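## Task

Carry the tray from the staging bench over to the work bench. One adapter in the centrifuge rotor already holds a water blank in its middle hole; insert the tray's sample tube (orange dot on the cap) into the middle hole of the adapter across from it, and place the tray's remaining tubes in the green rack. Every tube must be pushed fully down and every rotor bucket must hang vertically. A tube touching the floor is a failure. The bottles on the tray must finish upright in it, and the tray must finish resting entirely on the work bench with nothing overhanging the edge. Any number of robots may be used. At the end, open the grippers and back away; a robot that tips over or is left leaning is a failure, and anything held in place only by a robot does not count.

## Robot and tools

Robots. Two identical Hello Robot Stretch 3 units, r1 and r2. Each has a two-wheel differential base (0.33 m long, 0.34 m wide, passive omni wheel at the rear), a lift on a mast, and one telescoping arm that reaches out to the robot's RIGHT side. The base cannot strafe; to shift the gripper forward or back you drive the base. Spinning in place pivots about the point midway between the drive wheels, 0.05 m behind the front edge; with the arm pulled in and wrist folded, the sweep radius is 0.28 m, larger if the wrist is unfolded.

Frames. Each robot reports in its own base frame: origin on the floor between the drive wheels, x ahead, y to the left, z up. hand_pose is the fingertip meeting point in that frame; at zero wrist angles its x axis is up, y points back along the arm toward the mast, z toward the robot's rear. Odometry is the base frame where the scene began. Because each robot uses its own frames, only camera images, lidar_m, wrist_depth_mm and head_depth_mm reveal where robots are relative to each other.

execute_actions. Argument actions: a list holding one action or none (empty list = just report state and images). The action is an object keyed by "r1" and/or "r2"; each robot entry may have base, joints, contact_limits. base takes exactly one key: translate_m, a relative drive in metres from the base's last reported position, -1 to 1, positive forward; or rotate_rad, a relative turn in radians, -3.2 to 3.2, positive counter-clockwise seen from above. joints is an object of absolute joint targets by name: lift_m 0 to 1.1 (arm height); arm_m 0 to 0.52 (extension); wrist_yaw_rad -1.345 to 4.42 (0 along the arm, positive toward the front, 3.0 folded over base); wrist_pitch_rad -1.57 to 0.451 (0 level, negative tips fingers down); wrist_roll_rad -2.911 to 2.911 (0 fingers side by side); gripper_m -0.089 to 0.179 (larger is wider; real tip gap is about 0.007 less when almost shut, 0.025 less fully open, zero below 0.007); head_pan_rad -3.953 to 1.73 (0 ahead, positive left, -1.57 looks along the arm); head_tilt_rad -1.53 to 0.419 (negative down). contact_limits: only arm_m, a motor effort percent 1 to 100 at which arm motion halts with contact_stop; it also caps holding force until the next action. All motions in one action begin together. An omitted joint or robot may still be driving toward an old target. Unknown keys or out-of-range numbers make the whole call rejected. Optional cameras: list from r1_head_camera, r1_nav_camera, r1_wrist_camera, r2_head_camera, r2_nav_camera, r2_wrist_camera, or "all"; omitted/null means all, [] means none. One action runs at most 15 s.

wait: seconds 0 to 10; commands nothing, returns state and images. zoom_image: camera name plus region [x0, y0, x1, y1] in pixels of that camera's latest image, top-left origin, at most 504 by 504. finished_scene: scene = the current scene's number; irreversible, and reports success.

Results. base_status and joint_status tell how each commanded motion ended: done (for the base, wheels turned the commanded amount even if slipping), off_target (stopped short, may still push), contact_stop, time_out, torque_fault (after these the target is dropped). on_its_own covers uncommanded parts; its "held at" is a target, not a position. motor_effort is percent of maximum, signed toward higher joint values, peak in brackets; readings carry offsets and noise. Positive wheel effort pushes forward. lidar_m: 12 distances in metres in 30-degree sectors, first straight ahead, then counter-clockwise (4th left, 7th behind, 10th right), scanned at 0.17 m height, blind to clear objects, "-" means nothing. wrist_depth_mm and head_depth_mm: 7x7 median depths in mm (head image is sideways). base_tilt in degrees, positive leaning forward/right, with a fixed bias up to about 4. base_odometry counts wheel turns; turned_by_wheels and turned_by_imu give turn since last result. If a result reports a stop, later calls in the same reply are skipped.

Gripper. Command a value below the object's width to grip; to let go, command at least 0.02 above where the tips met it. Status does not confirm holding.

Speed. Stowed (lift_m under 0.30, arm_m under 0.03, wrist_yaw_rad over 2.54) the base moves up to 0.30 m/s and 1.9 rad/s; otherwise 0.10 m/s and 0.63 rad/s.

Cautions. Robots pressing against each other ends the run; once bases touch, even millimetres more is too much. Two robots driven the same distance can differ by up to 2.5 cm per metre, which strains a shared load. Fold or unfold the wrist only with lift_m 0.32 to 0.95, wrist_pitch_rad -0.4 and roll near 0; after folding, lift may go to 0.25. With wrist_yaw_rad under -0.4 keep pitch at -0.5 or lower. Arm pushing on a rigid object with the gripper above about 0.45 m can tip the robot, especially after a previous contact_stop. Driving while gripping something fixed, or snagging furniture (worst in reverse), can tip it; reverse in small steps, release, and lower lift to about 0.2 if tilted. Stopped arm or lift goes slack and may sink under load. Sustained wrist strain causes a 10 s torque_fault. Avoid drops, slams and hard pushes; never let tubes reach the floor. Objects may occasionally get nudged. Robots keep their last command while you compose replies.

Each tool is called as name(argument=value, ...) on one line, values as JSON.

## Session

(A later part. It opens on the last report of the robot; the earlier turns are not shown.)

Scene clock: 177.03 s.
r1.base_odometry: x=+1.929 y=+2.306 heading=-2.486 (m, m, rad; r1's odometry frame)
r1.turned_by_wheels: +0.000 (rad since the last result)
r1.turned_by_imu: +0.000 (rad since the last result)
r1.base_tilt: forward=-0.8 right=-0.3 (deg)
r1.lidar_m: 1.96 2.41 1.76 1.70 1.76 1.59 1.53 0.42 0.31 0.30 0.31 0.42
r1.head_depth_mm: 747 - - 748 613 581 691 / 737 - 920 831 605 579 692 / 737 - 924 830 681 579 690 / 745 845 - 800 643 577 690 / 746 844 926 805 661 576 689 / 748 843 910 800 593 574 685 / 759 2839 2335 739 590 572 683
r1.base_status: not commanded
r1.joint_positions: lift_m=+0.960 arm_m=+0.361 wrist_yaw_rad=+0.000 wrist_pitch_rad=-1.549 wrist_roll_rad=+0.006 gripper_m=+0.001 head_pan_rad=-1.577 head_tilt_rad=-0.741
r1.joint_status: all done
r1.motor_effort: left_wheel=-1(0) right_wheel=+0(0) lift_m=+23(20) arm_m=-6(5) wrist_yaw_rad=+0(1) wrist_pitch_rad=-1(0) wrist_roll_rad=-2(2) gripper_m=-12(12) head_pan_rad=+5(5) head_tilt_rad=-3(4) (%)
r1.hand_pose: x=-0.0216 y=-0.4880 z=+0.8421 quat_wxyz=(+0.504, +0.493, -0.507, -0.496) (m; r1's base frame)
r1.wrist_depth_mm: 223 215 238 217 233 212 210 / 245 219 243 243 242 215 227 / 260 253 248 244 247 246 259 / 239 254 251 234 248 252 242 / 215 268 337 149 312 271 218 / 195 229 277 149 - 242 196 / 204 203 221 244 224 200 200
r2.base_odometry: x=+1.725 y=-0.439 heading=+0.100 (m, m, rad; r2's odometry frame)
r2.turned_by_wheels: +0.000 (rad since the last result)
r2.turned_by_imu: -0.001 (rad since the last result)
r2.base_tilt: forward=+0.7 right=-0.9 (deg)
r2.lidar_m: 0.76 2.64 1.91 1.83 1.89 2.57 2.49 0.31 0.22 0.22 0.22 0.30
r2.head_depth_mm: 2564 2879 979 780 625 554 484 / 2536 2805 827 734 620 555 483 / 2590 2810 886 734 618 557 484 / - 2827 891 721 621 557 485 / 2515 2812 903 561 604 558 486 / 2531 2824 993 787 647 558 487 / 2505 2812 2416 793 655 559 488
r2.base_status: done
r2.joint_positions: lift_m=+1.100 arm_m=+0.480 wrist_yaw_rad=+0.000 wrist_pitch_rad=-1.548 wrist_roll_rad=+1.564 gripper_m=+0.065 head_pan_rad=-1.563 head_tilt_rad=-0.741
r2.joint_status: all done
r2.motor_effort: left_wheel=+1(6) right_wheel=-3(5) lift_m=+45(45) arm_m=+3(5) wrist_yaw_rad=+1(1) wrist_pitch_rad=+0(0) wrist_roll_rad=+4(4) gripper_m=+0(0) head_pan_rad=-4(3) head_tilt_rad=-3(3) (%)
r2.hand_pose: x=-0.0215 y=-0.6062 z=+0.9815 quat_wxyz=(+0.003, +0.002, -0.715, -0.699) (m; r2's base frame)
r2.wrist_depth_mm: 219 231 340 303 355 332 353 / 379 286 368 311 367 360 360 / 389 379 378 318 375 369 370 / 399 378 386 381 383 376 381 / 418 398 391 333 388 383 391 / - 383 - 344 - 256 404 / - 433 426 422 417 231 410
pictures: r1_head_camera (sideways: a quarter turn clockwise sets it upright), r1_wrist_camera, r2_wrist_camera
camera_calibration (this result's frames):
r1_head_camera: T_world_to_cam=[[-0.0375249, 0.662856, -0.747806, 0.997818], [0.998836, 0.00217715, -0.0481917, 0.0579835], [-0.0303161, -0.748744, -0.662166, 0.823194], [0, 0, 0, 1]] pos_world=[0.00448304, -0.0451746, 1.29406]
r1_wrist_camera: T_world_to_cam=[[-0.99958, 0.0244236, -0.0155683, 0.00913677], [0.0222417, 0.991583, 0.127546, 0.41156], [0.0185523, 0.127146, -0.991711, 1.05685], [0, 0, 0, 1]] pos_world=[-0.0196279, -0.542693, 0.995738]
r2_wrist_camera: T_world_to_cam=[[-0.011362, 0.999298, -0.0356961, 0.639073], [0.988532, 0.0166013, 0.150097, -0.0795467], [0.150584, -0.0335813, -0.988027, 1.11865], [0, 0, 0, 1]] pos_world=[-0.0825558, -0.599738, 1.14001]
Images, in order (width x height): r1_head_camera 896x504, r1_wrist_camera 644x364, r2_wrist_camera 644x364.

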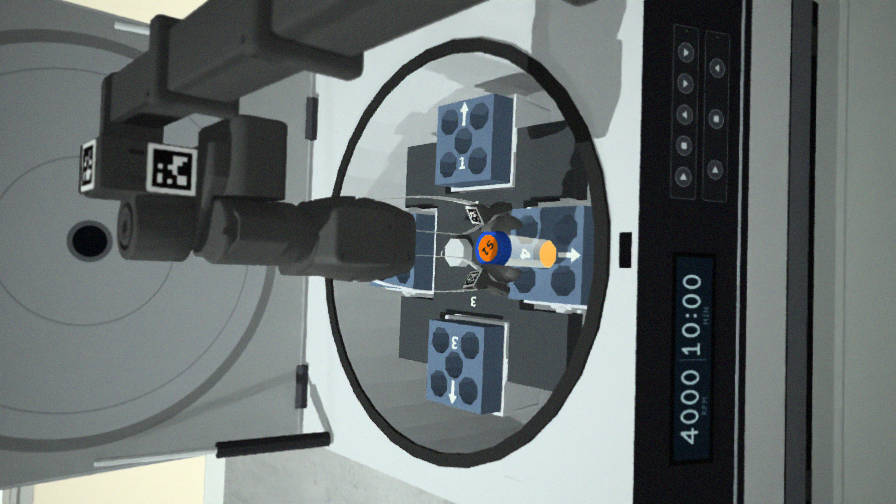

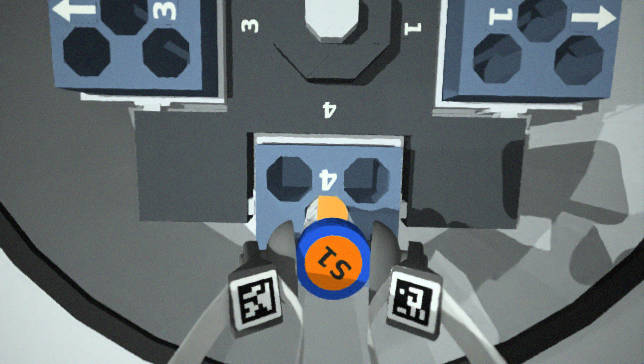

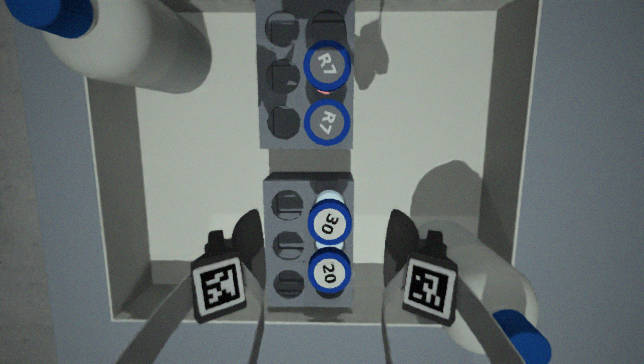

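execute_actions(actions=[{"r1":{"joints":{"lift_m":0.925}},"r2":{"joints":{"lift_m":1.04}}}], cameras=["r1_wrist_camera","r2_wrist_camera"])

execute_actions(actions=[{"r1":{"joints":{"gripper_m":0.055}}}], cameras=[])

execute_actions(actions=[{"r1":{"joints":{"lift_m":1.1}}}], cameras=["r1_wrist_camera"])

Scene clock: 183.17 s.
r1.base_odometry: x=+1.929 y=+2.306 heading=-2.486 (m, m, rad; r1's odometry frame)
r1.turned_by_wheels: +0.000 (rad since the last result)
r1.turned_by_imu: +0.000 (rad since the last result)
r1.base_tilt: forward=-0.7 right=-0.2 (deg)
r1.lidar_m: 1.97 2.41 1.76 1.70 1.76 1.59 1.53 0.42 0.31 0.30 0.31 0.42
r1.head_depth_mm: 749 2848 - - 608 583 690 / 748 814 887 832 605 579 690 / 748 - 916 809 673 578 691 / 747 824 - 772 610 577 689 / 746 842 932 805 651 575 688 / 748 846 913 802 591 574 684 / 759 2887 2338 738 590 572 682
r1.base_status: not commanded
r1.joint_positions: lift_m=+0.925 arm_m=+0.361 wrist_yaw_rad=+0.000 wrist_pitch_rad=-1.549 wrist_roll_rad=+0.006 gripper_m=+0.001 head_pan_rad=-1.577 head_tilt_rad=-0.741
r1.joint_status: all done
r1.motor_effort: left_wheel=-1(1) right_wheel=+1(1) lift_m=+22(24) arm_m=-6(5) wrist_yaw_rad=+0(0) wrist_pitch_rad=-1(1) wrist_roll_rad=-2(2) gripper_m=-11(11) head_pan_rad=+5(5) head_tilt_rad=-4(3) (%)
r1.hand_pose: x=-0.0216 y=-0.4880 z=+0.8071 quat_wxyz=(+0.504, +0.493, -0.507, -0.496) (m; r1's base frame)
r1.wrist_depth_mm: 189 182 204 186 203 188 179 / 202 195 210 209 207 190 183 / 260 214 212 211 212 212 260 / 240 218 218 190 216 213 242 / 214 227 221 149 217 217 219 / 192 230 275 149 - 240 193 / 170 194 221 244 223 198 169
r2.base_odometry: x=+1.725 y=-0.439 heading=+0.100 (m, m, rad; r2's odometry frame)
r2.turned_by_wheels: +0.000 (rad since the last result)
r2.turned_by_imu: +0.000 (rad since the last result)
r2.base_tilt: forward=+0.6 right=-0.8 (deg)
r2.lidar_m: 0.76 2.64 1.91 1.83 1.90 2.57 2.49 0.31 0.22 0.22 0.22 0.30
r2.head_depth_mm: 2657 2855 984 782 625 554 484 / 2602 2826 825 736 620 554 484 / 2617 2854 887 734 617 556 485 / - 2836 2480 724 622 557 486 / 2502 2822 898 561 603 558 486 / 2520 2824 997 790 646 559 487 / 2496 2807 2409 791 654 560 487
r2.base_status: not commanded
r2.joint_positions: lift_m=+1.040 arm_m=+0.480 wrist_yaw_rad=+0.000 wrist_pitch_rad=-1.548 wrist_roll_rad=+1.564 gripper_m=+0.065 head_pan_rad=-1.563 head_tilt_rad=-0.741
r2.joint_status: all done
r2.motor_effort: left_wheel=+2(2) right_wheel=-4(3) lift_m=+22(42) arm_m=+4(4) wrist_yaw_rad=+1(1) wrist_pitch_rad=+0(0) wrist_roll_rad=+4(4) gripper_m=+1(1) head_pan_rad=-4(4) head_tilt_rad=-3(2) (%)
r2.hand_pose: x=-0.0215 y=-0.6062 z=+0.9225 quat_wxyz=(+0.003, +0.002, -0.715, -0.699) (m; r2's base frame)
r2.wrist_depth_mm: 176 225 299 242 295 295 292 / 259 285 310 250 301 304 304 / 283 322 315 195 313 309 310 / 288 328 325 320 325 318 319 / 300 337 331 265 332 305 328 / 324 341 - 273 - 238 335 / 364 308 300 284 309 197 341
pictures: r1_wrist_camera, r2_wrist_camera
camera_calibration (this result's frames):
r1_wrist_camera: T_world_to_cam=[[-0.99958, 0.0244243, -0.0155683, 0.00859242], [0.0222424, 0.991583, 0.127546, 0.416022], [0.0185524, 0.127146, -0.991711, 1.02215], [0, 0, 0, 1]] pos_world=[-0.0196279, -0.542692, 0.96075]
r2_wrist_camera: T_world_to_cam=[[-0.0113619, 0.999298, -0.0356961, 0.636968], [0.988532, 0.0166011, 0.150097, -0.07069], [0.150584, -0.0335813, -0.988027, 1.06035], [0, 0, 0, 1]] pos_world=[-0.0825558, -0.599739, 1.081]
Images, in order (width x height): r1_wrist_camera 644x364, r2_wrist_camera 644x364.

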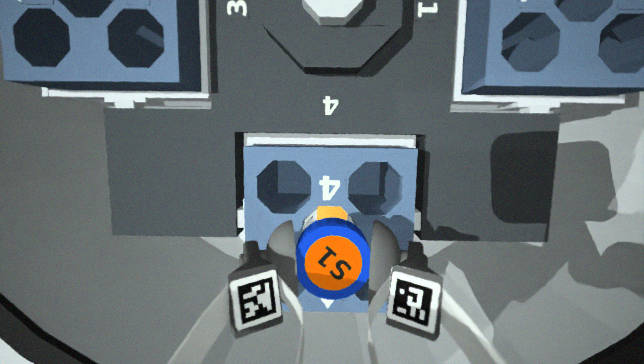

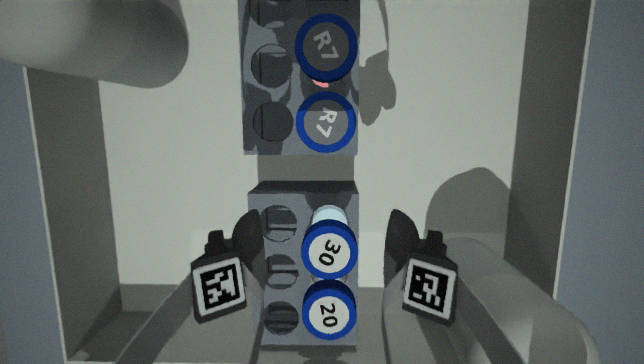

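Scene clock: 184.20 s.
r1.base_odometry: x=+1.929 y=+2.306 heading=-2.486 (m, m, rad; r1's odometry frame)
r1.turned_by_wheels: +0.000 (rad since the last result)
r1.turned_by_imu: +0.000 (rad since the last result)
r1.base_tilt: forward=-0.7 right=-0.2 (deg)
r1.lidar_m: 1.97 2.41 1.76 1.70 1.76 1.60 1.53 0.42 0.31 0.30 0.31 0.42
r1.head_depth_mm: 747 2852 - - 611 580 692 / 747 814 884 833 608 579 692 / 746 - 914 809 672 578 691 / 747 823 - 771 645 577 688 / 748 845 929 804 652 574 686 / 746 843 913 801 593 573 684 / 760 2889 2348 742 590 573 681
r1.base_status: not commanded
r1.joint_positions: lift_m=+0.925 arm_m=+0.361 wrist_yaw_rad=+0.000 wrist_pitch_rad=-1.549 wrist_roll_rad=+0.006 gripper_m=+0.055 head_pan_rad=-1.577 head_tilt_rad=-0.741
r1.joint_status: all done
r1.motor_effort: left_wheel=-1(2) right_wheel=+1(0) lift_m=+22(22) arm_m=-5(5) wrist_yaw_rad=+0(0) wrist_pitch_rad=-1(1) wrist_roll_rad=-3(2) gripper_m=+0(79) head_pan_rad=+5(5) head_tilt_rad=-3(3) (%)
r1.hand_pose: x=-0.0216 y=-0.4880 z=+0.8071 quat_wxyz=(+0.504, +0.493, -0.507, -0.496) (m; r1's base frame)
r1.wrist_depth_mm: 190 181 204 185 202 189 180 / 203 195 209 209 208 190 183 / 261 215 213 211 212 212 258 / 240 217 217 191 216 216 242 / 215 227 221 164 218 219 218 / 191 231 277 199 - 240 191 / 168 191 217 245 224 198 169
r2.base_odometry: x=+1.725 y=-0.439 heading=+0.100 (m, m, rad; r2's odometry frame)
r2.turned_by_wheels: +0.000 (rad since the last result)
r2.turned_by_imu: +0.000 (rad since the last result)
r2.base_tilt: forward=+0.7 right=-0.8 (deg)
r2.lidar_m: 0.76 2.65 1.91 1.83 1.90 2.58 2.49 0.31 0.23 0.22 0.22 0.30
r2.head_depth_mm: 2645 2845 981 781 626 554 483 / 2567 2826 825 735 619 555 485 / 2635 2844 885 734 618 556 485 / - 2852 2473 724 622 557 486 / 2513 2852 902 560 604 558 487 / 2539 2814 996 790 646 559 487 / 2513 2801 2411 792 656 559 487
r2.base_status: not commanded
r2.joint_positions: lift_m=+1.040 arm_m=+0.480 wrist_yaw_rad=+0.000 wrist_pitch_rad=-1.548 wrist_roll_rad=+1.564 gripper_m=+0.065 head_pan_rad=-1.563 head_tilt_rad=-0.741
r2.joint_status: not commanded
r2.motor_effort: left_wheel=+2(2) right_wheel=-4(3) lift_m=+21(21) arm_m=+4(3) wrist_yaw_rad=+0(1) wrist_pitch_rad=+0(0) wrist_roll_rad=+4(4) gripper_m=+0(0) head_pan_rad=-4(4) head_tilt_rad=-4(3) (%)
r2.hand_pose: x=-0.0215 y=-0.6062 z=+0.9225 quat_wxyz=(+0.003, +0.002, -0.715, -0.699) (m; r2's base frame)
r2.wrist_depth_mm: 175 225 300 242 298 297 293 / 257 285 306 251 303 302 300 / 282 317 315 196 314 307 313 / 291 328 323 315 323 319 320 / 301 334 332 266 328 306 324 / 321 345 - 277 - 238 336 / 360 307 298 283 311 196 343
pictures: none
No camera images: the call's "cameras" was empty. Leave "cameras" out to get every camera's image.

Scene clock: 186.63 s.
r1.base_odometry: x=+1.929 y=+2.306 heading=-2.486 (m, m, rad; r1's odometry frame)
r1.turned_by_wheels: +0.000 (rad since the last result)
r1.turned_by_imu: +0.000 (rad since the last result)
r1.base_tilt: forward=-0.8 right=-0.3 (deg)
r1.lidar_m: 1.96 2.40 1.76 1.70 1.76 1.59 1.54 0.42 0.31 0.30 0.31 0.42
r1.head_depth_mm: 748 878 2477 775 613 581 692 / 766 849 919 831 605 580 692 / 761 859 930 809 681 578 689 / 740 - 933 798 645 578 689 / 747 845 931 802 660 574 689 / 747 847 914 801 592 573 683 / 760 2910 2348 740 591 572 681
r1.base_status: not commanded
r1.joint_positions: lift_m=+1.100 arm_m=+0.361 wrist_yaw_rad=+0.000 wrist_pitch_rad=-1.549 wrist_roll_rad=+0.006 gripper_m=+0.055 head_pan_rad=-1.577 head_tilt_rad=-0.741
r1.joint_status: all done
r1.motor_effort: left_wheel=-1(1) right_wheel=+1(0) lift_m=+26(33) arm_m=-6(7) wrist_yaw_rad=+0(0) wrist_pitch_rad=-1(1) wrist_roll_rad=-2(2) gripper_m=+0(1) head_pan_rad=+5(5) head_tilt_rad=-3(3) (%)
r1.hand_pose: x=-0.0216 y=-0.4880 z=+0.9819 quat_wxyz=(+0.504, +0.493, -0.507, -0.496) (m; r1's base frame)
r1.wrist_depth_mm: 315 361 369 363 364 357 306 / - 358 379 359 374 364 321 / - 372 387 383 382 382 319 / - 334 391 364 391 350 329 / 611 340 383 413 430 336 335 / - 343 343 350 - 340 - / - - - 348 - - -
r2.base_odometry: x=+1.725 y=-0.439 heading=+0.100 (m, m, rad; r2's odometry frame)
r2.turned_by_wheels: +0.000 (rad since the last result)
r2.turned_by_imu: +0.000 (rad since the last result)
r2.base_tilt: forward=+0.8 right=-0.9 (deg)
r2.lidar_m: 0.76 2.65 1.91 1.83 1.90 2.57 2.49 0.31 0.22 0.22 0.22 0.30
r2.head_depth_mm: 2659 2828 985 779 626 554 483 / 2592 2827 824 735 620 555 484 / 2615 2862 885 734 617 556 485 / - 2838 2478 723 621 556 487 / 2536 2800 900 561 604 557 486 / 2534 2816 995 787 646 558 487 / 2495 2795 2423 791 655 559 487
r2.base_status: not commanded
r2.joint_positions: lift_m=+1.040 arm_m=+0.480 wrist_yaw_rad=+0.000 wrist_pitch_rad=-1.548 wrist_roll_rad=+1.564 gripper_m=+0.065 head_pan_rad=-1.563 head_tilt_rad=-0.741
r2.joint_status: not commanded
r2.motor_effort: left_wheel=+2(1) right_wheel=-3(3) lift_m=+22(21) arm_m=+3(4) wrist_yaw_rad=+1(0) wrist_pitch_rad=+0(0) wrist_roll_rad=+4(4) gripper_m=+0(1) head_pan_rad=-4(4) head_tilt_rad=-3(2) (%)
r2.hand_pose: x=-0.0215 y=-0.6062 z=+0.9225 quat_wxyz=(+0.003, +0.002, -0.715, -0.699) (m; r2's base frame)
r2.wrist_depth_mm: 174 225 302 242 299 292 297 / 254 285 306 249 306 300 301 / 282 320 315 197 314 307 311 / 288 329 322 315 321 316 321 / 297 334 333 266 324 305 328 / 324 346 - 276 - 237 337 / 360 307 301 283 311 196 344
pictures: r1_wrist_camera
camera_calibration (this result's frames):
r1_wrist_camera: T_world_to_cam=[[-0.99958, 0.0244232, -0.0155682, 0.0113125], [0.0222413, 0.991583, 0.127546, 0.393731], [0.0185523, 0.127146, -0.991711, 1.19546], [0, 0, 0, 1]] pos_world=[-0.0196279, -0.542691, 1.13551]
Images, in order (width x height): r1_wrist_camera 644x364.

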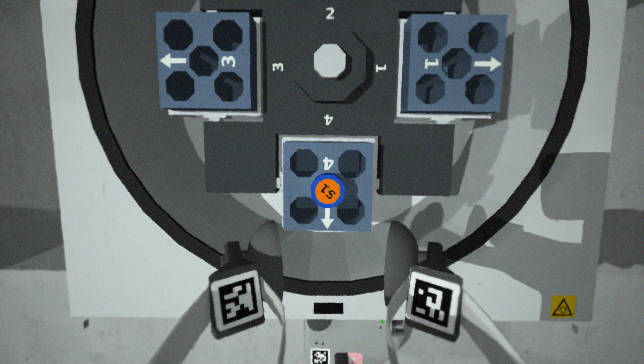

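execute_actions(actions=[{"r1":{"joints":{"arm_m":0}},"r2":{"base":{"translate_m":0.005},"joints":{"arm_m":0.476,"lift_m":0.99}}}], cameras=["r1_head_camera","r2_wrist_camera"])

execute_actions(actions=[{"r2":{"joints":{"gripper_m":0.0}}}], cameras=["r2_wrist_camera"])

execute_actions(actions=[{"r2":{"joints":{"lift_m":1.1}}}], cameras=["r2_wrist_camera"])

execute_actions(actions=[{"r2":{"base":{"translate_m":-0.505},"joints":{"wrist_roll_rad":0}}}], cameras=["r2_wrist_camera"])

Scene clock: 193.17 s.
r1.base_odometry: x=+1.929 y=+2.306 heading=-2.486 (m, m, rad; r1's odometry frame)
r1.turned_by_wheels: +0.000 (rad since the last result)
r1.turned_by_imu: +0.000 (rad since the last result)
r1.base_tilt: forward=-0.7 right=-0.3 (deg)
r1.lidar_m: 1.97 2.41 1.76 1.70 1.76 1.59 1.53 0.42 0.31 0.30 0.31 0.42
r1.head_depth_mm: - - - - - - - / - - - - - - - / - - - - - - - / 760 830 936 - - - - / 748 846 930 803 668 572 675 / 748 846 914 804 592 573 683 / 761 2880 2356 739 590 573 683
r1.base_status: not commanded
r1.joint_positions: lift_m=+1.100 arm_m=+0.000 wrist_yaw_rad=+0.000 wrist_pitch_rad=-1.549 wrist_roll_rad=+0.006 gripper_m=+0.055 head_pan_rad=-1.577 head_tilt_rad=-0.741
r1.joint_status: all done
r1.motor_effort: left_wheel=-2(1) right_wheel=+1(1) lift_m=+27(26) arm_m=-5(7) wrist_yaw_rad=+0(1) wrist_pitch_rad=+0(1) wrist_roll_rad=-2(2) gripper_m=+0(0) head_pan_rad=+5(5) head_tilt_rad=-4(3) (%)
r1.hand_pose: x=-0.0216 y=-0.1270 z=+0.9819 quat_wxyz=(+0.504, +0.493, -0.506, -0.496) (m; r1's base frame)
r1.wrist_depth_mm: - 412 418 409 420 407 - / - 814 636 638 642 633 - / - - - - - - - / - - - - - - - / - - - - - - - / - - - - - - - / - - - - - - -
r2.base_odometry: x=+1.730 y=-0.439 heading=+0.100 (m, m, rad; r2's odometry frame)
r2.turned_by_wheels: +0.000 (rad since the last result)
r2.turned_by_imu: +0.000 (rad since the last result)
r2.base_tilt: forward=+0.6 right=-0.7 (deg)
r2.lidar_m: 1.06 2.64 1.91 1.83 1.89 2.57 2.49 0.31 0.22 0.22 0.22 0.30
r2.head_depth_mm: - - 983 758 619 554 483 / - 2801 810 738 618 555 484 / - 2806 885 733 616 556 485 / - - 899 720 621 558 485 / 2546 2806 900 558 606 558 486 / 2513 2804 994 790 638 558 487 / 2515 2795 2422 792 655 559 487
r2.base_status: done
r2.joint_positions: lift_m=+0.990 arm_m=+0.476 wrist_yaw_rad=+0.000 wrist_pitch_rad=-1.548 wrist_roll_rad=+1.564 gripper_m=+0.065 head_pan_rad=-1.563 head_tilt_rad=-0.741
r2.joint_status: all done
r2.motor_effort: left_wheel=+1(6) right_wheel=-3(5) lift_m=+22(21) arm_m=-1(2) wrist_yaw_rad=+0(1) wrist_pitch_rad=+0(0) wrist_roll_rad=+4(4) gripper_m=+0(0) head_pan_rad=-4(3) head_tilt_rad=-3(3) (%)
r2.hand_pose: x=-0.0215 y=-0.6028 z=+0.8725 quat_wxyz=(+0.003, +0.002, -0.715, -0.699) (m; r2's base frame)
r2.wrist_depth_mm: 180 231 226 137 250 247 212 / 260 261 238 142 255 253 212 / 270 267 239 144 262 260 211 / 271 277 272 271 269 266 221 / 271 283 277 214 276 273 234 / 274 293 - 156 - 229 234 / 274 296 274 164 288 182 173
pictures: r1_head_camera (sideways: a quarter turn clockwise sets it upright), r2_wrist_camera
camera_calibration (this result's frames):
r1_head_camera: T_world_to_cam=[[-0.0376732, 0.662848, -0.747806, 0.997819], [0.998835, 0.00240064, -0.0481917, 0.0579835], [-0.0301486, -0.74875, -0.662166, 0.823193], [0, 0, 0, 1]] pos_world=[0.00449314, -0.045175, 1.29406]
r2_wrist_camera: T_world_to_cam=[[-0.0113618, 0.999298, -0.0356961, 0.631755], [0.988532, 0.0166011, 0.150097, -0.0632417], [0.150584, -0.0335813, -0.988027, 1.01106], [0, 0, 0, 1]] pos_world=[-0.0825558, -0.596309, 1.031]
Images, in order (width x height): r1_head_camera 896x504, r2_wrist_camera 644x364.

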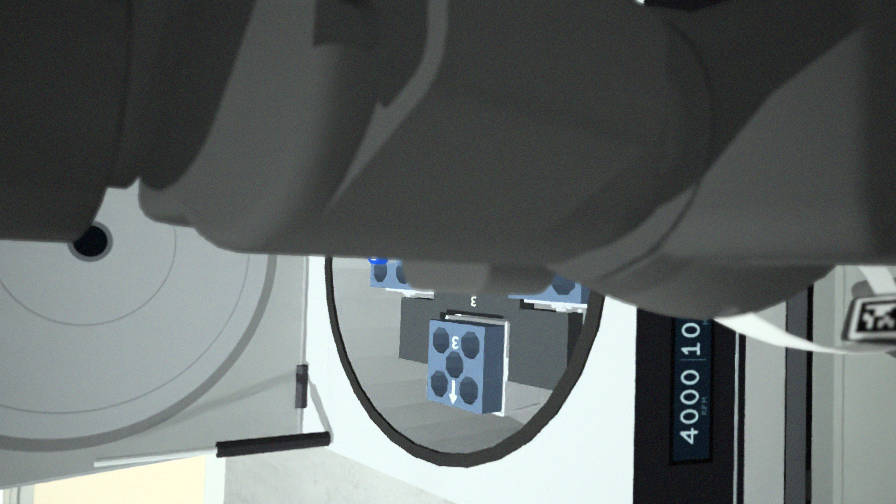

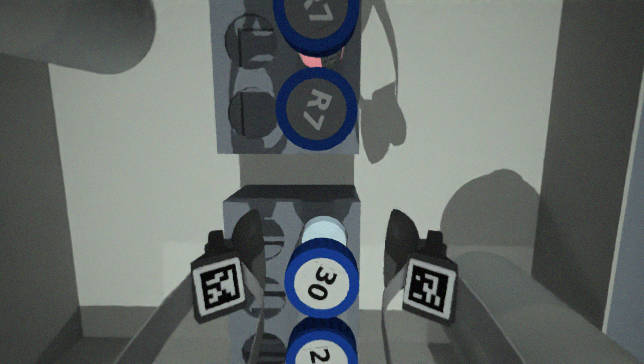

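Scene clock: 194.30 s.
r1.base_odometry: x=+1.929 y=+2.306 heading=-2.486 (m, m, rad; r1's odometry frame)
r1.turned_by_wheels: +0.000 (rad since the last result)
r1.turned_by_imu: +0.000 (rad since the last result)
r1.base_tilt: forward=-0.7 right=-0.3 (deg)
r1.lidar_m: 1.96 2.40 1.76 1.70 1.77 1.59 1.53 0.42 0.31 0.30 0.31 0.42
r1.head_depth_mm: - - - - - - - / - - - - - - - / - - - - - - - / 761 830 932 - - - - / 748 846 929 802 667 572 675 / 749 844 915 805 592 574 684 / 760 2879 2362 737 591 571 682
r1.base_status: not commanded
r1.joint_positions: lift_m=+1.100 arm_m=+0.000 wrist_yaw_rad=+0.000 wrist_pitch_rad=-1.549 wrist_roll_rad=+0.006 gripper_m=+0.055 head_pan_rad=-1.577 head_tilt_rad=-0.741
r1.joint_status: not commanded
r1.motor_effort: left_wheel=-1(0) right_wheel=+1(1) lift_m=+27(27) arm_m=-6(6) wrist_yaw_rad=-1(1) wrist_pitch_rad=-1(1) wrist_roll_rad=-2(2) gripper_m=+0(1) head_pan_rad=+5(4) head_tilt_rad=-4(3) (%)
r1.hand_pose: x=-0.0216 y=-0.1270 z=+0.9819 quat_wxyz=(+0.504, +0.493, -0.506, -0.496) (m; r1's base frame)
r1.wrist_depth_mm: - 415 418 416 414 412 - / - 780 646 632 641 650 - / - - - - - - - / - - - - - - - / - - - - - - - / - - - - - - - / - - - - - - -
r2.base_odometry: x=+1.730 y=-0.439 heading=+0.100 (m, m, rad; r2's odometry frame)
r2.turned_by_wheels: +0.000 (rad since the last result)
r2.turned_by_imu: +0.000 (rad since the last result)
r2.base_tilt: forward=+0.8 right=-0.8 (deg)
r2.lidar_m: 1.06 2.64 1.90 1.83 1.90 2.57 2.50 0.31 0.22 0.21 0.22 0.30
r2.head_depth_mm: - - 983 760 620 554 484 / - 2836 809 735 621 554 484 / - 2823 884 736 617 556 485 / - - 905 720 622 557 485 / 2539 2801 900 559 605 558 486 / 2493 2816 996 791 639 559 487 / 2515 2798 2416 793 655 560 487
r2.base_status: not commanded
r2.joint_positions: lift_m=+0.990 arm_m=+0.476 wrist_yaw_rad=+0.000 wrist_pitch_rad=-1.548 wrist_roll_rad=+1.564 gripper_m=+0.001 head_pan_rad=-1.563 head_tilt_rad=-0.741
r2.joint_status: all done
r2.motor_effort: left_wheel=+1(1) right_wheel=-3(3) lift_m=+21(21) arm_m=-1(1) wrist_yaw_rad=-1(0) wrist_pitch_rad=+0(0) wrist_roll_rad=+4(4) gripper_m=-15(100) head_pan_rad=-3(4) head_tilt_rad=-3(4) (%)
r2.hand_pose: x=-0.0215 y=-0.6028 z=+0.8725 quat_wxyz=(+0.003, +0.002, -0.715, -0.699) (m; r2's base frame)
r2.wrist_depth_mm: 179 232 225 136 251 251 212 / 259 261 239 141 256 253 211 / 267 269 240 144 264 261 212 / 275 274 273 270 271 267 223 / 272 282 281 212 276 273 235 / 275 290 - 153 - 229 234 / 275 297 266 163 290 182 173
pictures: r2_wrist_camera
camera_calibration (this result's frames):
r2_wrist_camera: T_world_to_cam=[[-0.0113605, 0.999297, -0.0357409, 0.631805], [0.988532, 0.0166065, 0.150096, -0.0632375], [0.150584, -0.0336258, -0.988025, 1.01103], [0, 0, 0, 1]] pos_world=[-0.0825558, -0.596313, 1.031]
Images, in order (width x height): r2_wrist_camera 644x364.

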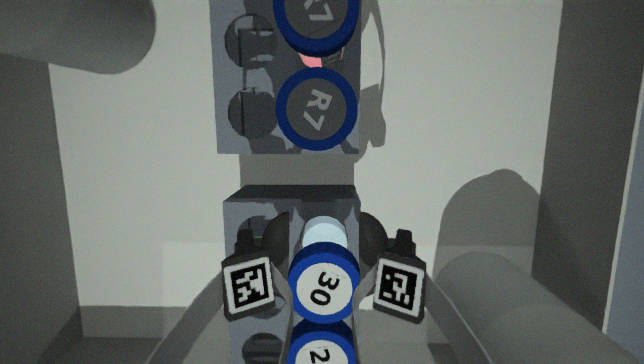

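Scene clock: 196.13 s.
r1.base_odometry: x=+1.929 y=+2.306 heading=-2.486 (m, m, rad; r1's odometry frame)
r1.turned_by_wheels: +0.000 (rad since the last result)
r1.turned_by_imu: +0.000 (rad since the last result)
r1.base_tilt: forward=-0.7 right=-0.3 (deg)
r1.lidar_m: 1.96 2.40 1.76 1.70 1.76 1.59 1.53 0.42 0.31 0.30 0.31 0.42
r1.head_depth_mm: - - - - - - - / - - - - - - - / - - - - - - - / 758 829 933 - - - - / 748 843 933 802 668 572 674 / 747 847 912 800 592 574 685 / 758 2876 2346 738 591 573 681
r1.base_status: not commanded
r1.joint_positions: lift_m=+1.100 arm_m=+0.000 wrist_yaw_rad=+0.000 wrist_pitch_rad=-1.549 wrist_roll_rad=+0.006 gripper_m=+0.055 head_pan_rad=-1.577 head_tilt_rad=-0.741
r1.joint_status: not commanded
r1.motor_effort: left_wheel=-1(2) right_wheel=+0(1) lift_m=+27(26) arm_m=-7(5) wrist_yaw_rad=+0(0) wrist_pitch_rad=-1(1) wrist_roll_rad=-2(2) gripper_m=+0(0) head_pan_rad=+5(5) head_tilt_rad=-4(3) (%)
r1.hand_pose: x=-0.0216 y=-0.1270 z=+0.9819 quat_wxyz=(+0.504, +0.493, -0.506, -0.496) (m; r1's base frame)
r1.wrist_depth_mm: - 419 416 412 412 415 - / - 787 635 642 636 640 - / - - - - - - - / - - - - - - - / - - - - - - - / - - - - - - - / - - - - - - -
r2.base_odometry: x=+1.730 y=-0.439 heading=+0.100 (m, m, rad; r2's odometry frame)
r2.turned_by_wheels: +0.000 (rad since the last result)
r2.turned_by_imu: +0.000 (rad since the last result)
r2.base_tilt: forward=+0.6 right=-0.7 (deg)
r2.lidar_m: 1.06 2.64 1.92 1.83 1.89 2.57 2.49 0.31 0.22 0.22 0.22 0.30
r2.head_depth_mm: 2573 2838 982 759 620 555 484 / 2543 2792 811 736 619 555 484 / 2527 2799 885 734 617 556 485 / - 2832 879 738 621 557 485 / 2525 2818 903 559 605 558 487 / 2534 2839 995 790 639 559 487 / 2505 2806 2410 791 657 559 487
r2.base_status: not commanded
r2.joint_positions: lift_m=+1.099 arm_m=+0.476 wrist_yaw_rad=+0.000 wrist_pitch_rad=-1.548 wrist_roll_rad=+1.564 gripper_m=+0.001 head_pan_rad=-1.563 head_tilt_rad=-0.741
r2.joint_status: all done
r2.motor_effort: left_wheel=+1(1) right_wheel=-3(3) lift_m=+46(47) arm_m=-1(1) wrist_yaw_rad=+0(1) wrist_pitch_rad=+0(0) wrist_roll_rad=+4(4) gripper_m=-16(15) head_pan_rad=-4(4) head_tilt_rad=-3(3) (%)
r2.hand_pose: x=-0.0215 y=-0.6028 z=+0.9815 quat_wxyz=(+0.003, +0.002, -0.715, -0.699) (m; r2's base frame)
r2.wrist_depth_mm: 225 234 354 302 353 348 352 / 373 309 361 306 363 361 363 / 388 380 377 317 374 370 372 / 403 388 388 382 384 381 377 / 410 386 396 220 365 376 385 / 421 375 - 152 - 254 402 / - 430 428 422 418 223 410
pictures: r2_wrist_camera
camera_calibration (this result's frames):
r2_wrist_camera: T_world_to_cam=[[-0.0113613, 0.999295, -0.0357716, 0.635737], [0.988532, 0.0166119, 0.150096, -0.079593], [0.150584, -0.0336561, -0.988024, 1.1187], [0, 0, 0, 1]] pos_world=[-0.0825558, -0.596316, 1.13999]
Images, in order (width x height): r2_wrist_camera 644x364.

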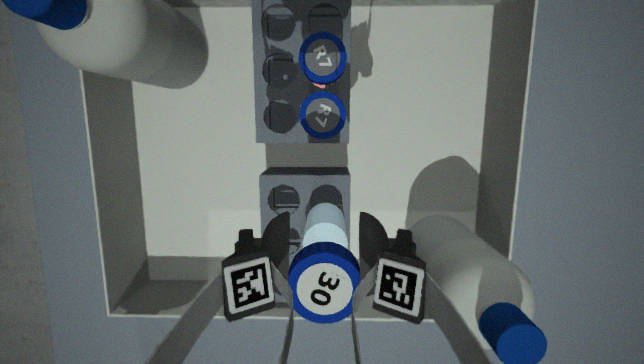

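Scene clock: 202.33 s.
r1.base_odometry: x=+1.929 y=+2.306 heading=-2.486 (m, m, rad; r1's odometry frame)
r1.turned_by_wheels: +0.000 (rad since the last result)
r1.turned_by_imu: +0.000 (rad since the last result)
r1.base_tilt: forward=-0.8 right=-0.3 (deg)
r1.lidar_m: 1.96 2.41 1.77 1.70 1.76 1.60 1.54 0.42 0.31 0.30 0.31 0.42
r1.head_depth_mm: - - - - - - - / - - - - - - - / - - - - - - - / 760 830 932 - - - - / 746 843 932 803 668 572 675 / 748 842 912 802 593 575 685 / 758 2883 2357 739 590 573 682
r1.base_status: not commanded
r1.joint_positions: lift_m=+1.100 arm_m=+0.000 wrist_yaw_rad=+0.000 wrist_pitch_rad=-1.549 wrist_roll_rad=+0.006 gripper_m=+0.055 head_pan_rad=-1.577 head_tilt_rad=-0.741
r1.joint_status: not commanded
r1.motor_effort: left_wheel=-1(1) right_wheel=+1(0) lift_m=+26(26) arm_m=-5(6) wrist_yaw_rad=-1(0) wrist_pitch_rad=-1(1) wrist_roll_rad=-2(2) gripper_m=+1(2) head_pan_rad=+5(4) head_tilt_rad=-4(3) (%)
r1.hand_pose: x=-0.0216 y=-0.1270 z=+0.9819 quat_wxyz=(+0.504, +0.493, -0.506, -0.496) (m; r1's base frame)
r1.wrist_depth_mm: - 414 410 414 417 409 - / - 785 654 653 628 643 - / - - - - - - - / - - - - - - - / - - - - - - - / - - - - - - - / - - - - - - -
r2.base_odometry: x=+1.227 y=-0.489 heading=+0.101 (m, m, rad; r2's odometry frame)
r2.turned_by_wheels: +0.000 (rad since the last result)
r2.turned_by_imu: +0.001 (rad since the last result)
r2.base_tilt: forward=+0.6 right=-0.8 (deg)
r2.lidar_m: 0.82 2.62 1.90 1.82 1.88 2.56 1.99 0.31 0.23 0.22 0.23 0.31
r2.head_depth_mm: 2572 2841 2368 831 649 553 483 / 2560 2848 986 783 649 556 483 / 2567 2830 986 783 651 556 484 / - 2833 923 725 651 558 485 / 2536 2785 992 765 653 558 486 / 2533 2817 995 792 655 559 487 / 2512 2811 1000 790 655 558 488
r2.base_status: done
r2.joint_positions: lift_m=+1.099 arm_m=+0.476 wrist_yaw_rad=+0.000 wrist_pitch_rad=-1.548 wrist_roll_rad=+0.008 gripper_m=+0.001 head_pan_rad=-1.563 head_tilt_rad=-0.741
r2.joint_status: all done
r2.motor_effort: left_wheel=+1(1) right_wheel=-3(9) lift_m=+46(46) arm_m=-1(1) wrist_yaw_rad=+1(0) wrist_pitch_rad=+0(0) wrist_roll_rad=-5(5) gripper_m=-16(16) head_pan_rad=-4(4) head_tilt_rad=-3(3) (%)
r2.hand_pose: x=-0.0216 y=-0.6031 z=+0.9815 quat_wxyz=(+0.504, +0.492, -0.507, -0.497) (m; r2's base frame)
r2.wrist_depth_mm: 366 367 360 358 357 358 - / 374 374 374 365 368 367 - / 383 382 380 377 377 372 - / 395 393 382 360 386 390 - / 402 404 397 218 395 389 - / 414 414 - 152 - 404 - / 428 426 419 418 422 416 -
pictures: r2_wrist_camera
camera_calibration (this result's frames):
r2_wrist_camera: T_world_to_cam=[[-0.999913, 0.00350022, -0.0127065, -0.00853794], [0.00183094, 0.991633, 0.129079, 0.507783], [0.013052, 0.129045, -0.991553, 1.21732], [0, 0, 0, 1]] pos_world=[-0.0253554, -0.660593, 1.14138]
Images, in order (width x height): r2_wrist_camera 644x364.

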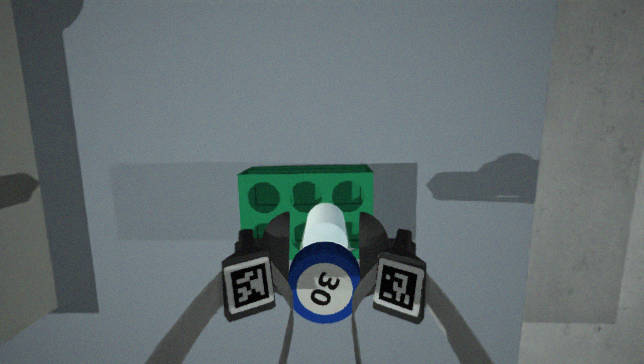

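execute_actions(actions=[{"r2":{"base":{"translate_m":0.059},"joints":{"lift_m":1.05}}}], cameras=["r2_wrist_camera"])

Scene clock: 206.23 s.
r1.base_odometry: x=+1.929 y=+2.306 heading=-2.486 (m, m, rad; r1's odometry frame)
r1.turned_by_wheels: +0.000 (rad since the last result)
r1.turned_by_imu: +0.000 (rad since the last result)
r1.base_tilt: forward=-0.7 right=-0.3 (deg)
r1.lidar_m: 1.96 2.41 1.76 1.70 1.76 1.59 1.54 0.42 0.31 0.30 0.31 0.42
r1.head_depth_mm: - - - - - - - / - - - - - - - / - - - - - - - / 760 830 935 - - - - / 747 845 929 804 669 571 674 / 749 845 914 803 592 573 684 / 759 2895 2348 741 590 572 683
r1.base_status: not commanded
r1.joint_positions: lift_m=+1.100 arm_m=+0.000 wrist_yaw_rad=+0.000 wrist_pitch_rad=-1.549 wrist_roll_rad=+0.006 gripper_m=+0.055 head_pan_rad=-1.577 head_tilt_rad=-0.741
r1.joint_status: not commanded
r1.motor_effort: left_wheel=-1(1) right_wheel=+0(1) lift_m=+27(26) arm_m=-5(6) wrist_yaw_rad=+0(0) wrist_pitch_rad=-1(1) wrist_roll_rad=-2(2) gripper_m=+1(0) head_pan_rad=+5(5) head_tilt_rad=-4(4) (%)
r1.hand_pose: x=-0.0216 y=-0.1270 z=+0.9819 quat_wxyz=(+0.504, +0.493, -0.506, -0.496) (m; r1's base frame)
r1.wrist_depth_mm: - 421 417 410 413 418 - / - 782 656 639 648 627 - / - - - - - - - / - - - - - - - / - - - - - - - / - - - - - - - / - - - - - - -
r2.base_odometry: x=+1.286 y=-0.484 heading=+0.101 (m, m, rad; r2's odometry frame)
r2.turned_by_wheels: +0.000 (rad since the last result)
r2.turned_by_imu: +0.000 (rad since the last result)
r2.base_tilt: forward=+0.6 right=-0.9 (deg)
r2.lidar_m: 0.82 2.64 1.90 1.82 1.89 2.56 2.05 0.32 0.23 0.22 0.23 0.31
r2.head_depth_mm: 2612 2848 2390 781 649 555 484 / 2566 2829 986 784 650 554 485 / 2601 2808 984 733 651 555 485 / - 2842 992 734 651 556 485 / 2536 2815 994 787 653 559 486 / 2539 2835 996 790 653 558 488 / 2522 2810 962 770 656 559 487
r2.base_status: done
r2.joint_positions: lift_m=+1.050 arm_m=+0.476 wrist_yaw_rad=+0.000 wrist_pitch_rad=-1.548 wrist_roll_rad=+0.008 gripper_m=+0.001 head_pan_rad=-1.563 head_tilt_rad=-0.741
r2.joint_status: all done
r2.motor_effort: left_wheel=+1(6) right_wheel=-3(8) lift_m=+22(43) arm_m=-1(1) wrist_yaw_rad=+0(0) wrist_pitch_rad=+0(0) wrist_roll_rad=-5(6) gripper_m=-16(15) head_pan_rad=-4(4) head_tilt_rad=-3(3) (%)
r2.hand_pose: x=-0.0216 y=-0.6031 z=+0.9325 quat_wxyz=(+0.504, +0.492, -0.507, -0.497) (m; r2's base frame)
r2.wrist_depth_mm: 317 313 313 310 310 309 305 / 322 323 326 321 317 318 316 / 334 332 328 326 331 328 322 / 335 338 335 331 309 334 330 / 341 353 345 218 281 344 340 / 339 360 - 153 - 352 352 / 342 368 370 370 364 360 359
pictures: r2_wrist_camera
camera_calibration (this result's frames):
r2_wrist_camera: T_world_to_cam=[[-0.999914, 0.00336497, -0.0127035, -0.00924508], [0.00169719, 0.991633, 0.12908, 0.514105], [0.0130316, 0.129047, -0.991553, 1.16872], [0, 0, 0, 1]] pos_world=[-0.0253471, -0.660593, 1.09237]
Images, in order (width x height): r2_wrist_camera 644x364.

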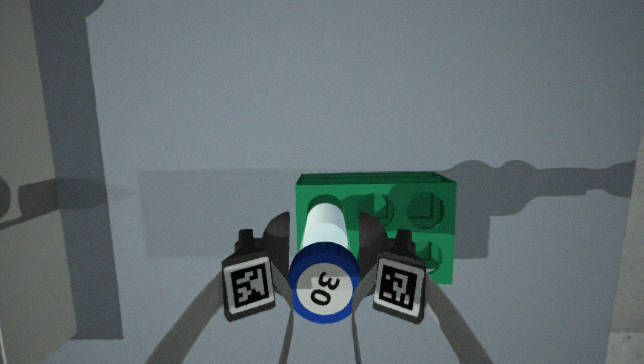

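execute_actions(actions=[{"r2":{"joints":{"lift_m":1.03,"arm_m":0.474}}}], cameras=["r2_wrist_camera"])

zoom_image(camera="r2_wrist_camera", region=[240,150,480,330])

Scene clock: 208.30 s.
r1.base_odometry: x=+1.929 y=+2.306 heading=-2.486 (m, m, rad; r1's odometry frame)
r1.turned_by_wheels: +0.000 (rad since the last result)
r1.turned_by_imu: +0.000 (rad since the last result)
r1.base_tilt: forward=-0.7 right=-0.3 (deg)
r1.lidar_m: 1.97 2.41 1.76 1.70 1.76 1.59 1.54 0.42 0.31 0.30 0.31 0.43
r1.head_depth_mm: - - - - - - - / - - - - - - - / - - - - - - - / 759 830 932 - - - - / 747 845 933 804 669 571 675 / 745 845 914 800 591 573 686 / 760 2874 2332 739 591 573 682
r1.base_status: not commanded
r1.joint_positions: lift_m=+1.100 arm_m=+0.000 wrist_yaw_rad=+0.000 wrist_pitch_rad=-1.549 wrist_roll_rad=+0.006 gripper_m=+0.055 head_pan_rad=-1.577 head_tilt_rad=-0.741
r1.joint_status: not commanded
r1.motor_effort: left_wheel=-1(1) right_wheel=+1(0) lift_m=+26(27) arm_m=-6(5) wrist_yaw_rad=+0(1) wrist_pitch_rad=-1(1) wrist_roll_rad=-2(2) gripper_m=+1(1) head_pan_rad=+5(4) head_tilt_rad=-3(3) (%)
r1.hand_pose: x=-0.0216 y=-0.1270 z=+0.9819 quat_wxyz=(+0.504, +0.493, -0.506, -0.496) (m; r1's base frame)
r1.wrist_depth_mm: - 416 415 411 412 409 - / - 811 656 650 641 644 - / - - - - - - - / - - - - - - - / - - - - - - - / - - - - - - - / - - - - - - -
r2.base_odometry: x=+1.286 y=-0.484 heading=+0.101 (m, m, rad; r2's odometry frame)
r2.turned_by_wheels: +0.000 (rad since the last result)
r2.turned_by_imu: +0.000 (rad since the last result)
r2.base_tilt: forward=+0.8 right=-0.8 (deg)
r2.lidar_m: 0.82 2.63 1.91 1.83 1.89 2.56 2.05 0.32 0.23 0.22 0.23 0.31
r2.head_depth_mm: - 2854 2371 782 648 554 484 / 2610 2836 985 784 650 555 484 / 2640 2802 985 733 651 556 485 / - - 2491 723 651 558 486 / 2537 2787 993 788 654 557 486 / 2506 2818 997 791 654 558 486 / 2510 2803 960 769 657 560 488
r2.base_status: not commanded
r2.joint_positions: lift_m=+1.030 arm_m=+0.474 wrist_yaw_rad=+0.000 wrist_pitch_rad=-1.548 wrist_roll_rad=+0.008 gripper_m=+0.001 head_pan_rad=-1.563 head_tilt_rad=-0.741
r2.joint_status: all done
r2.motor_effort: left_wheel=+1(1) right_wheel=-3(3) lift_m=+22(22) arm_m=-1(2) wrist_yaw_rad=+0(1) wrist_pitch_rad=+0(0) wrist_roll_rad=-5(5) gripper_m=-15(16) head_pan_rad=-4(4) head_tilt_rad=-3(3) (%)
r2.hand_pose: x=-0.0216 y=-0.6011 z=+0.9125 quat_wxyz=(+0.504, +0.492, -0.507, -0.497) (m; r2's base frame)
r2.wrist_depth_mm: 297 296 295 290 291 290 289 / 305 304 302 301 297 298 293 / 312 312 306 309 304 303 303 / 320 319 318 311 286 310 311 / 328 328 325 218 261 320 318 / 330 338 - 153 - 330 329 / 342 347 347 345 342 337 333
pictures: r2_wrist_camera
camera_calibration (this result's frames):
r2_wrist_camera: T_world_to_cam=[[-0.999914, 0.00335032, -0.0127032, -0.00951495], [0.00168271, 0.991633, 0.12908, 0.514708], [0.0130294, 0.129047, -0.991553, 1.14864], [0, 0, 0, 1]] pos_world=[-0.0253462, -0.658598, 1.07237]
Images, in order (width x height): r2_wrist_camera 644x364.

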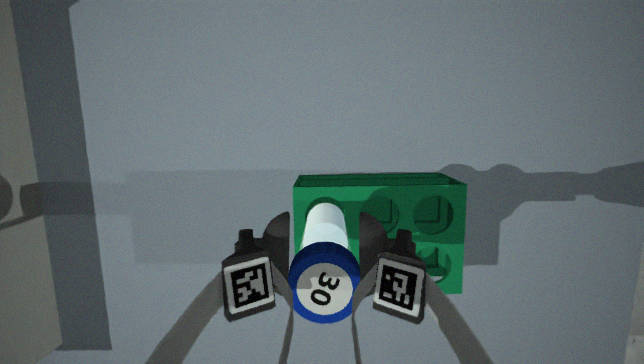

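Region (240, 150, 480, 330) of r2_wrist_camera's 644x364 image, scaled by 2.100; it fills the top 378 rows of this view, and the rest is white.

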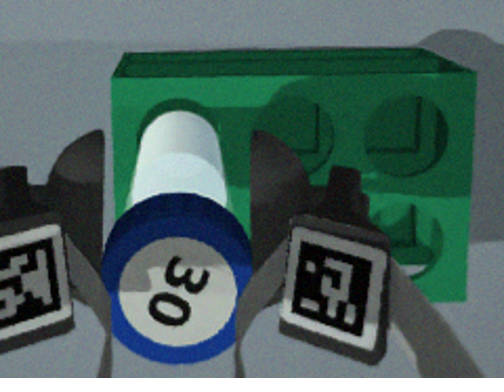

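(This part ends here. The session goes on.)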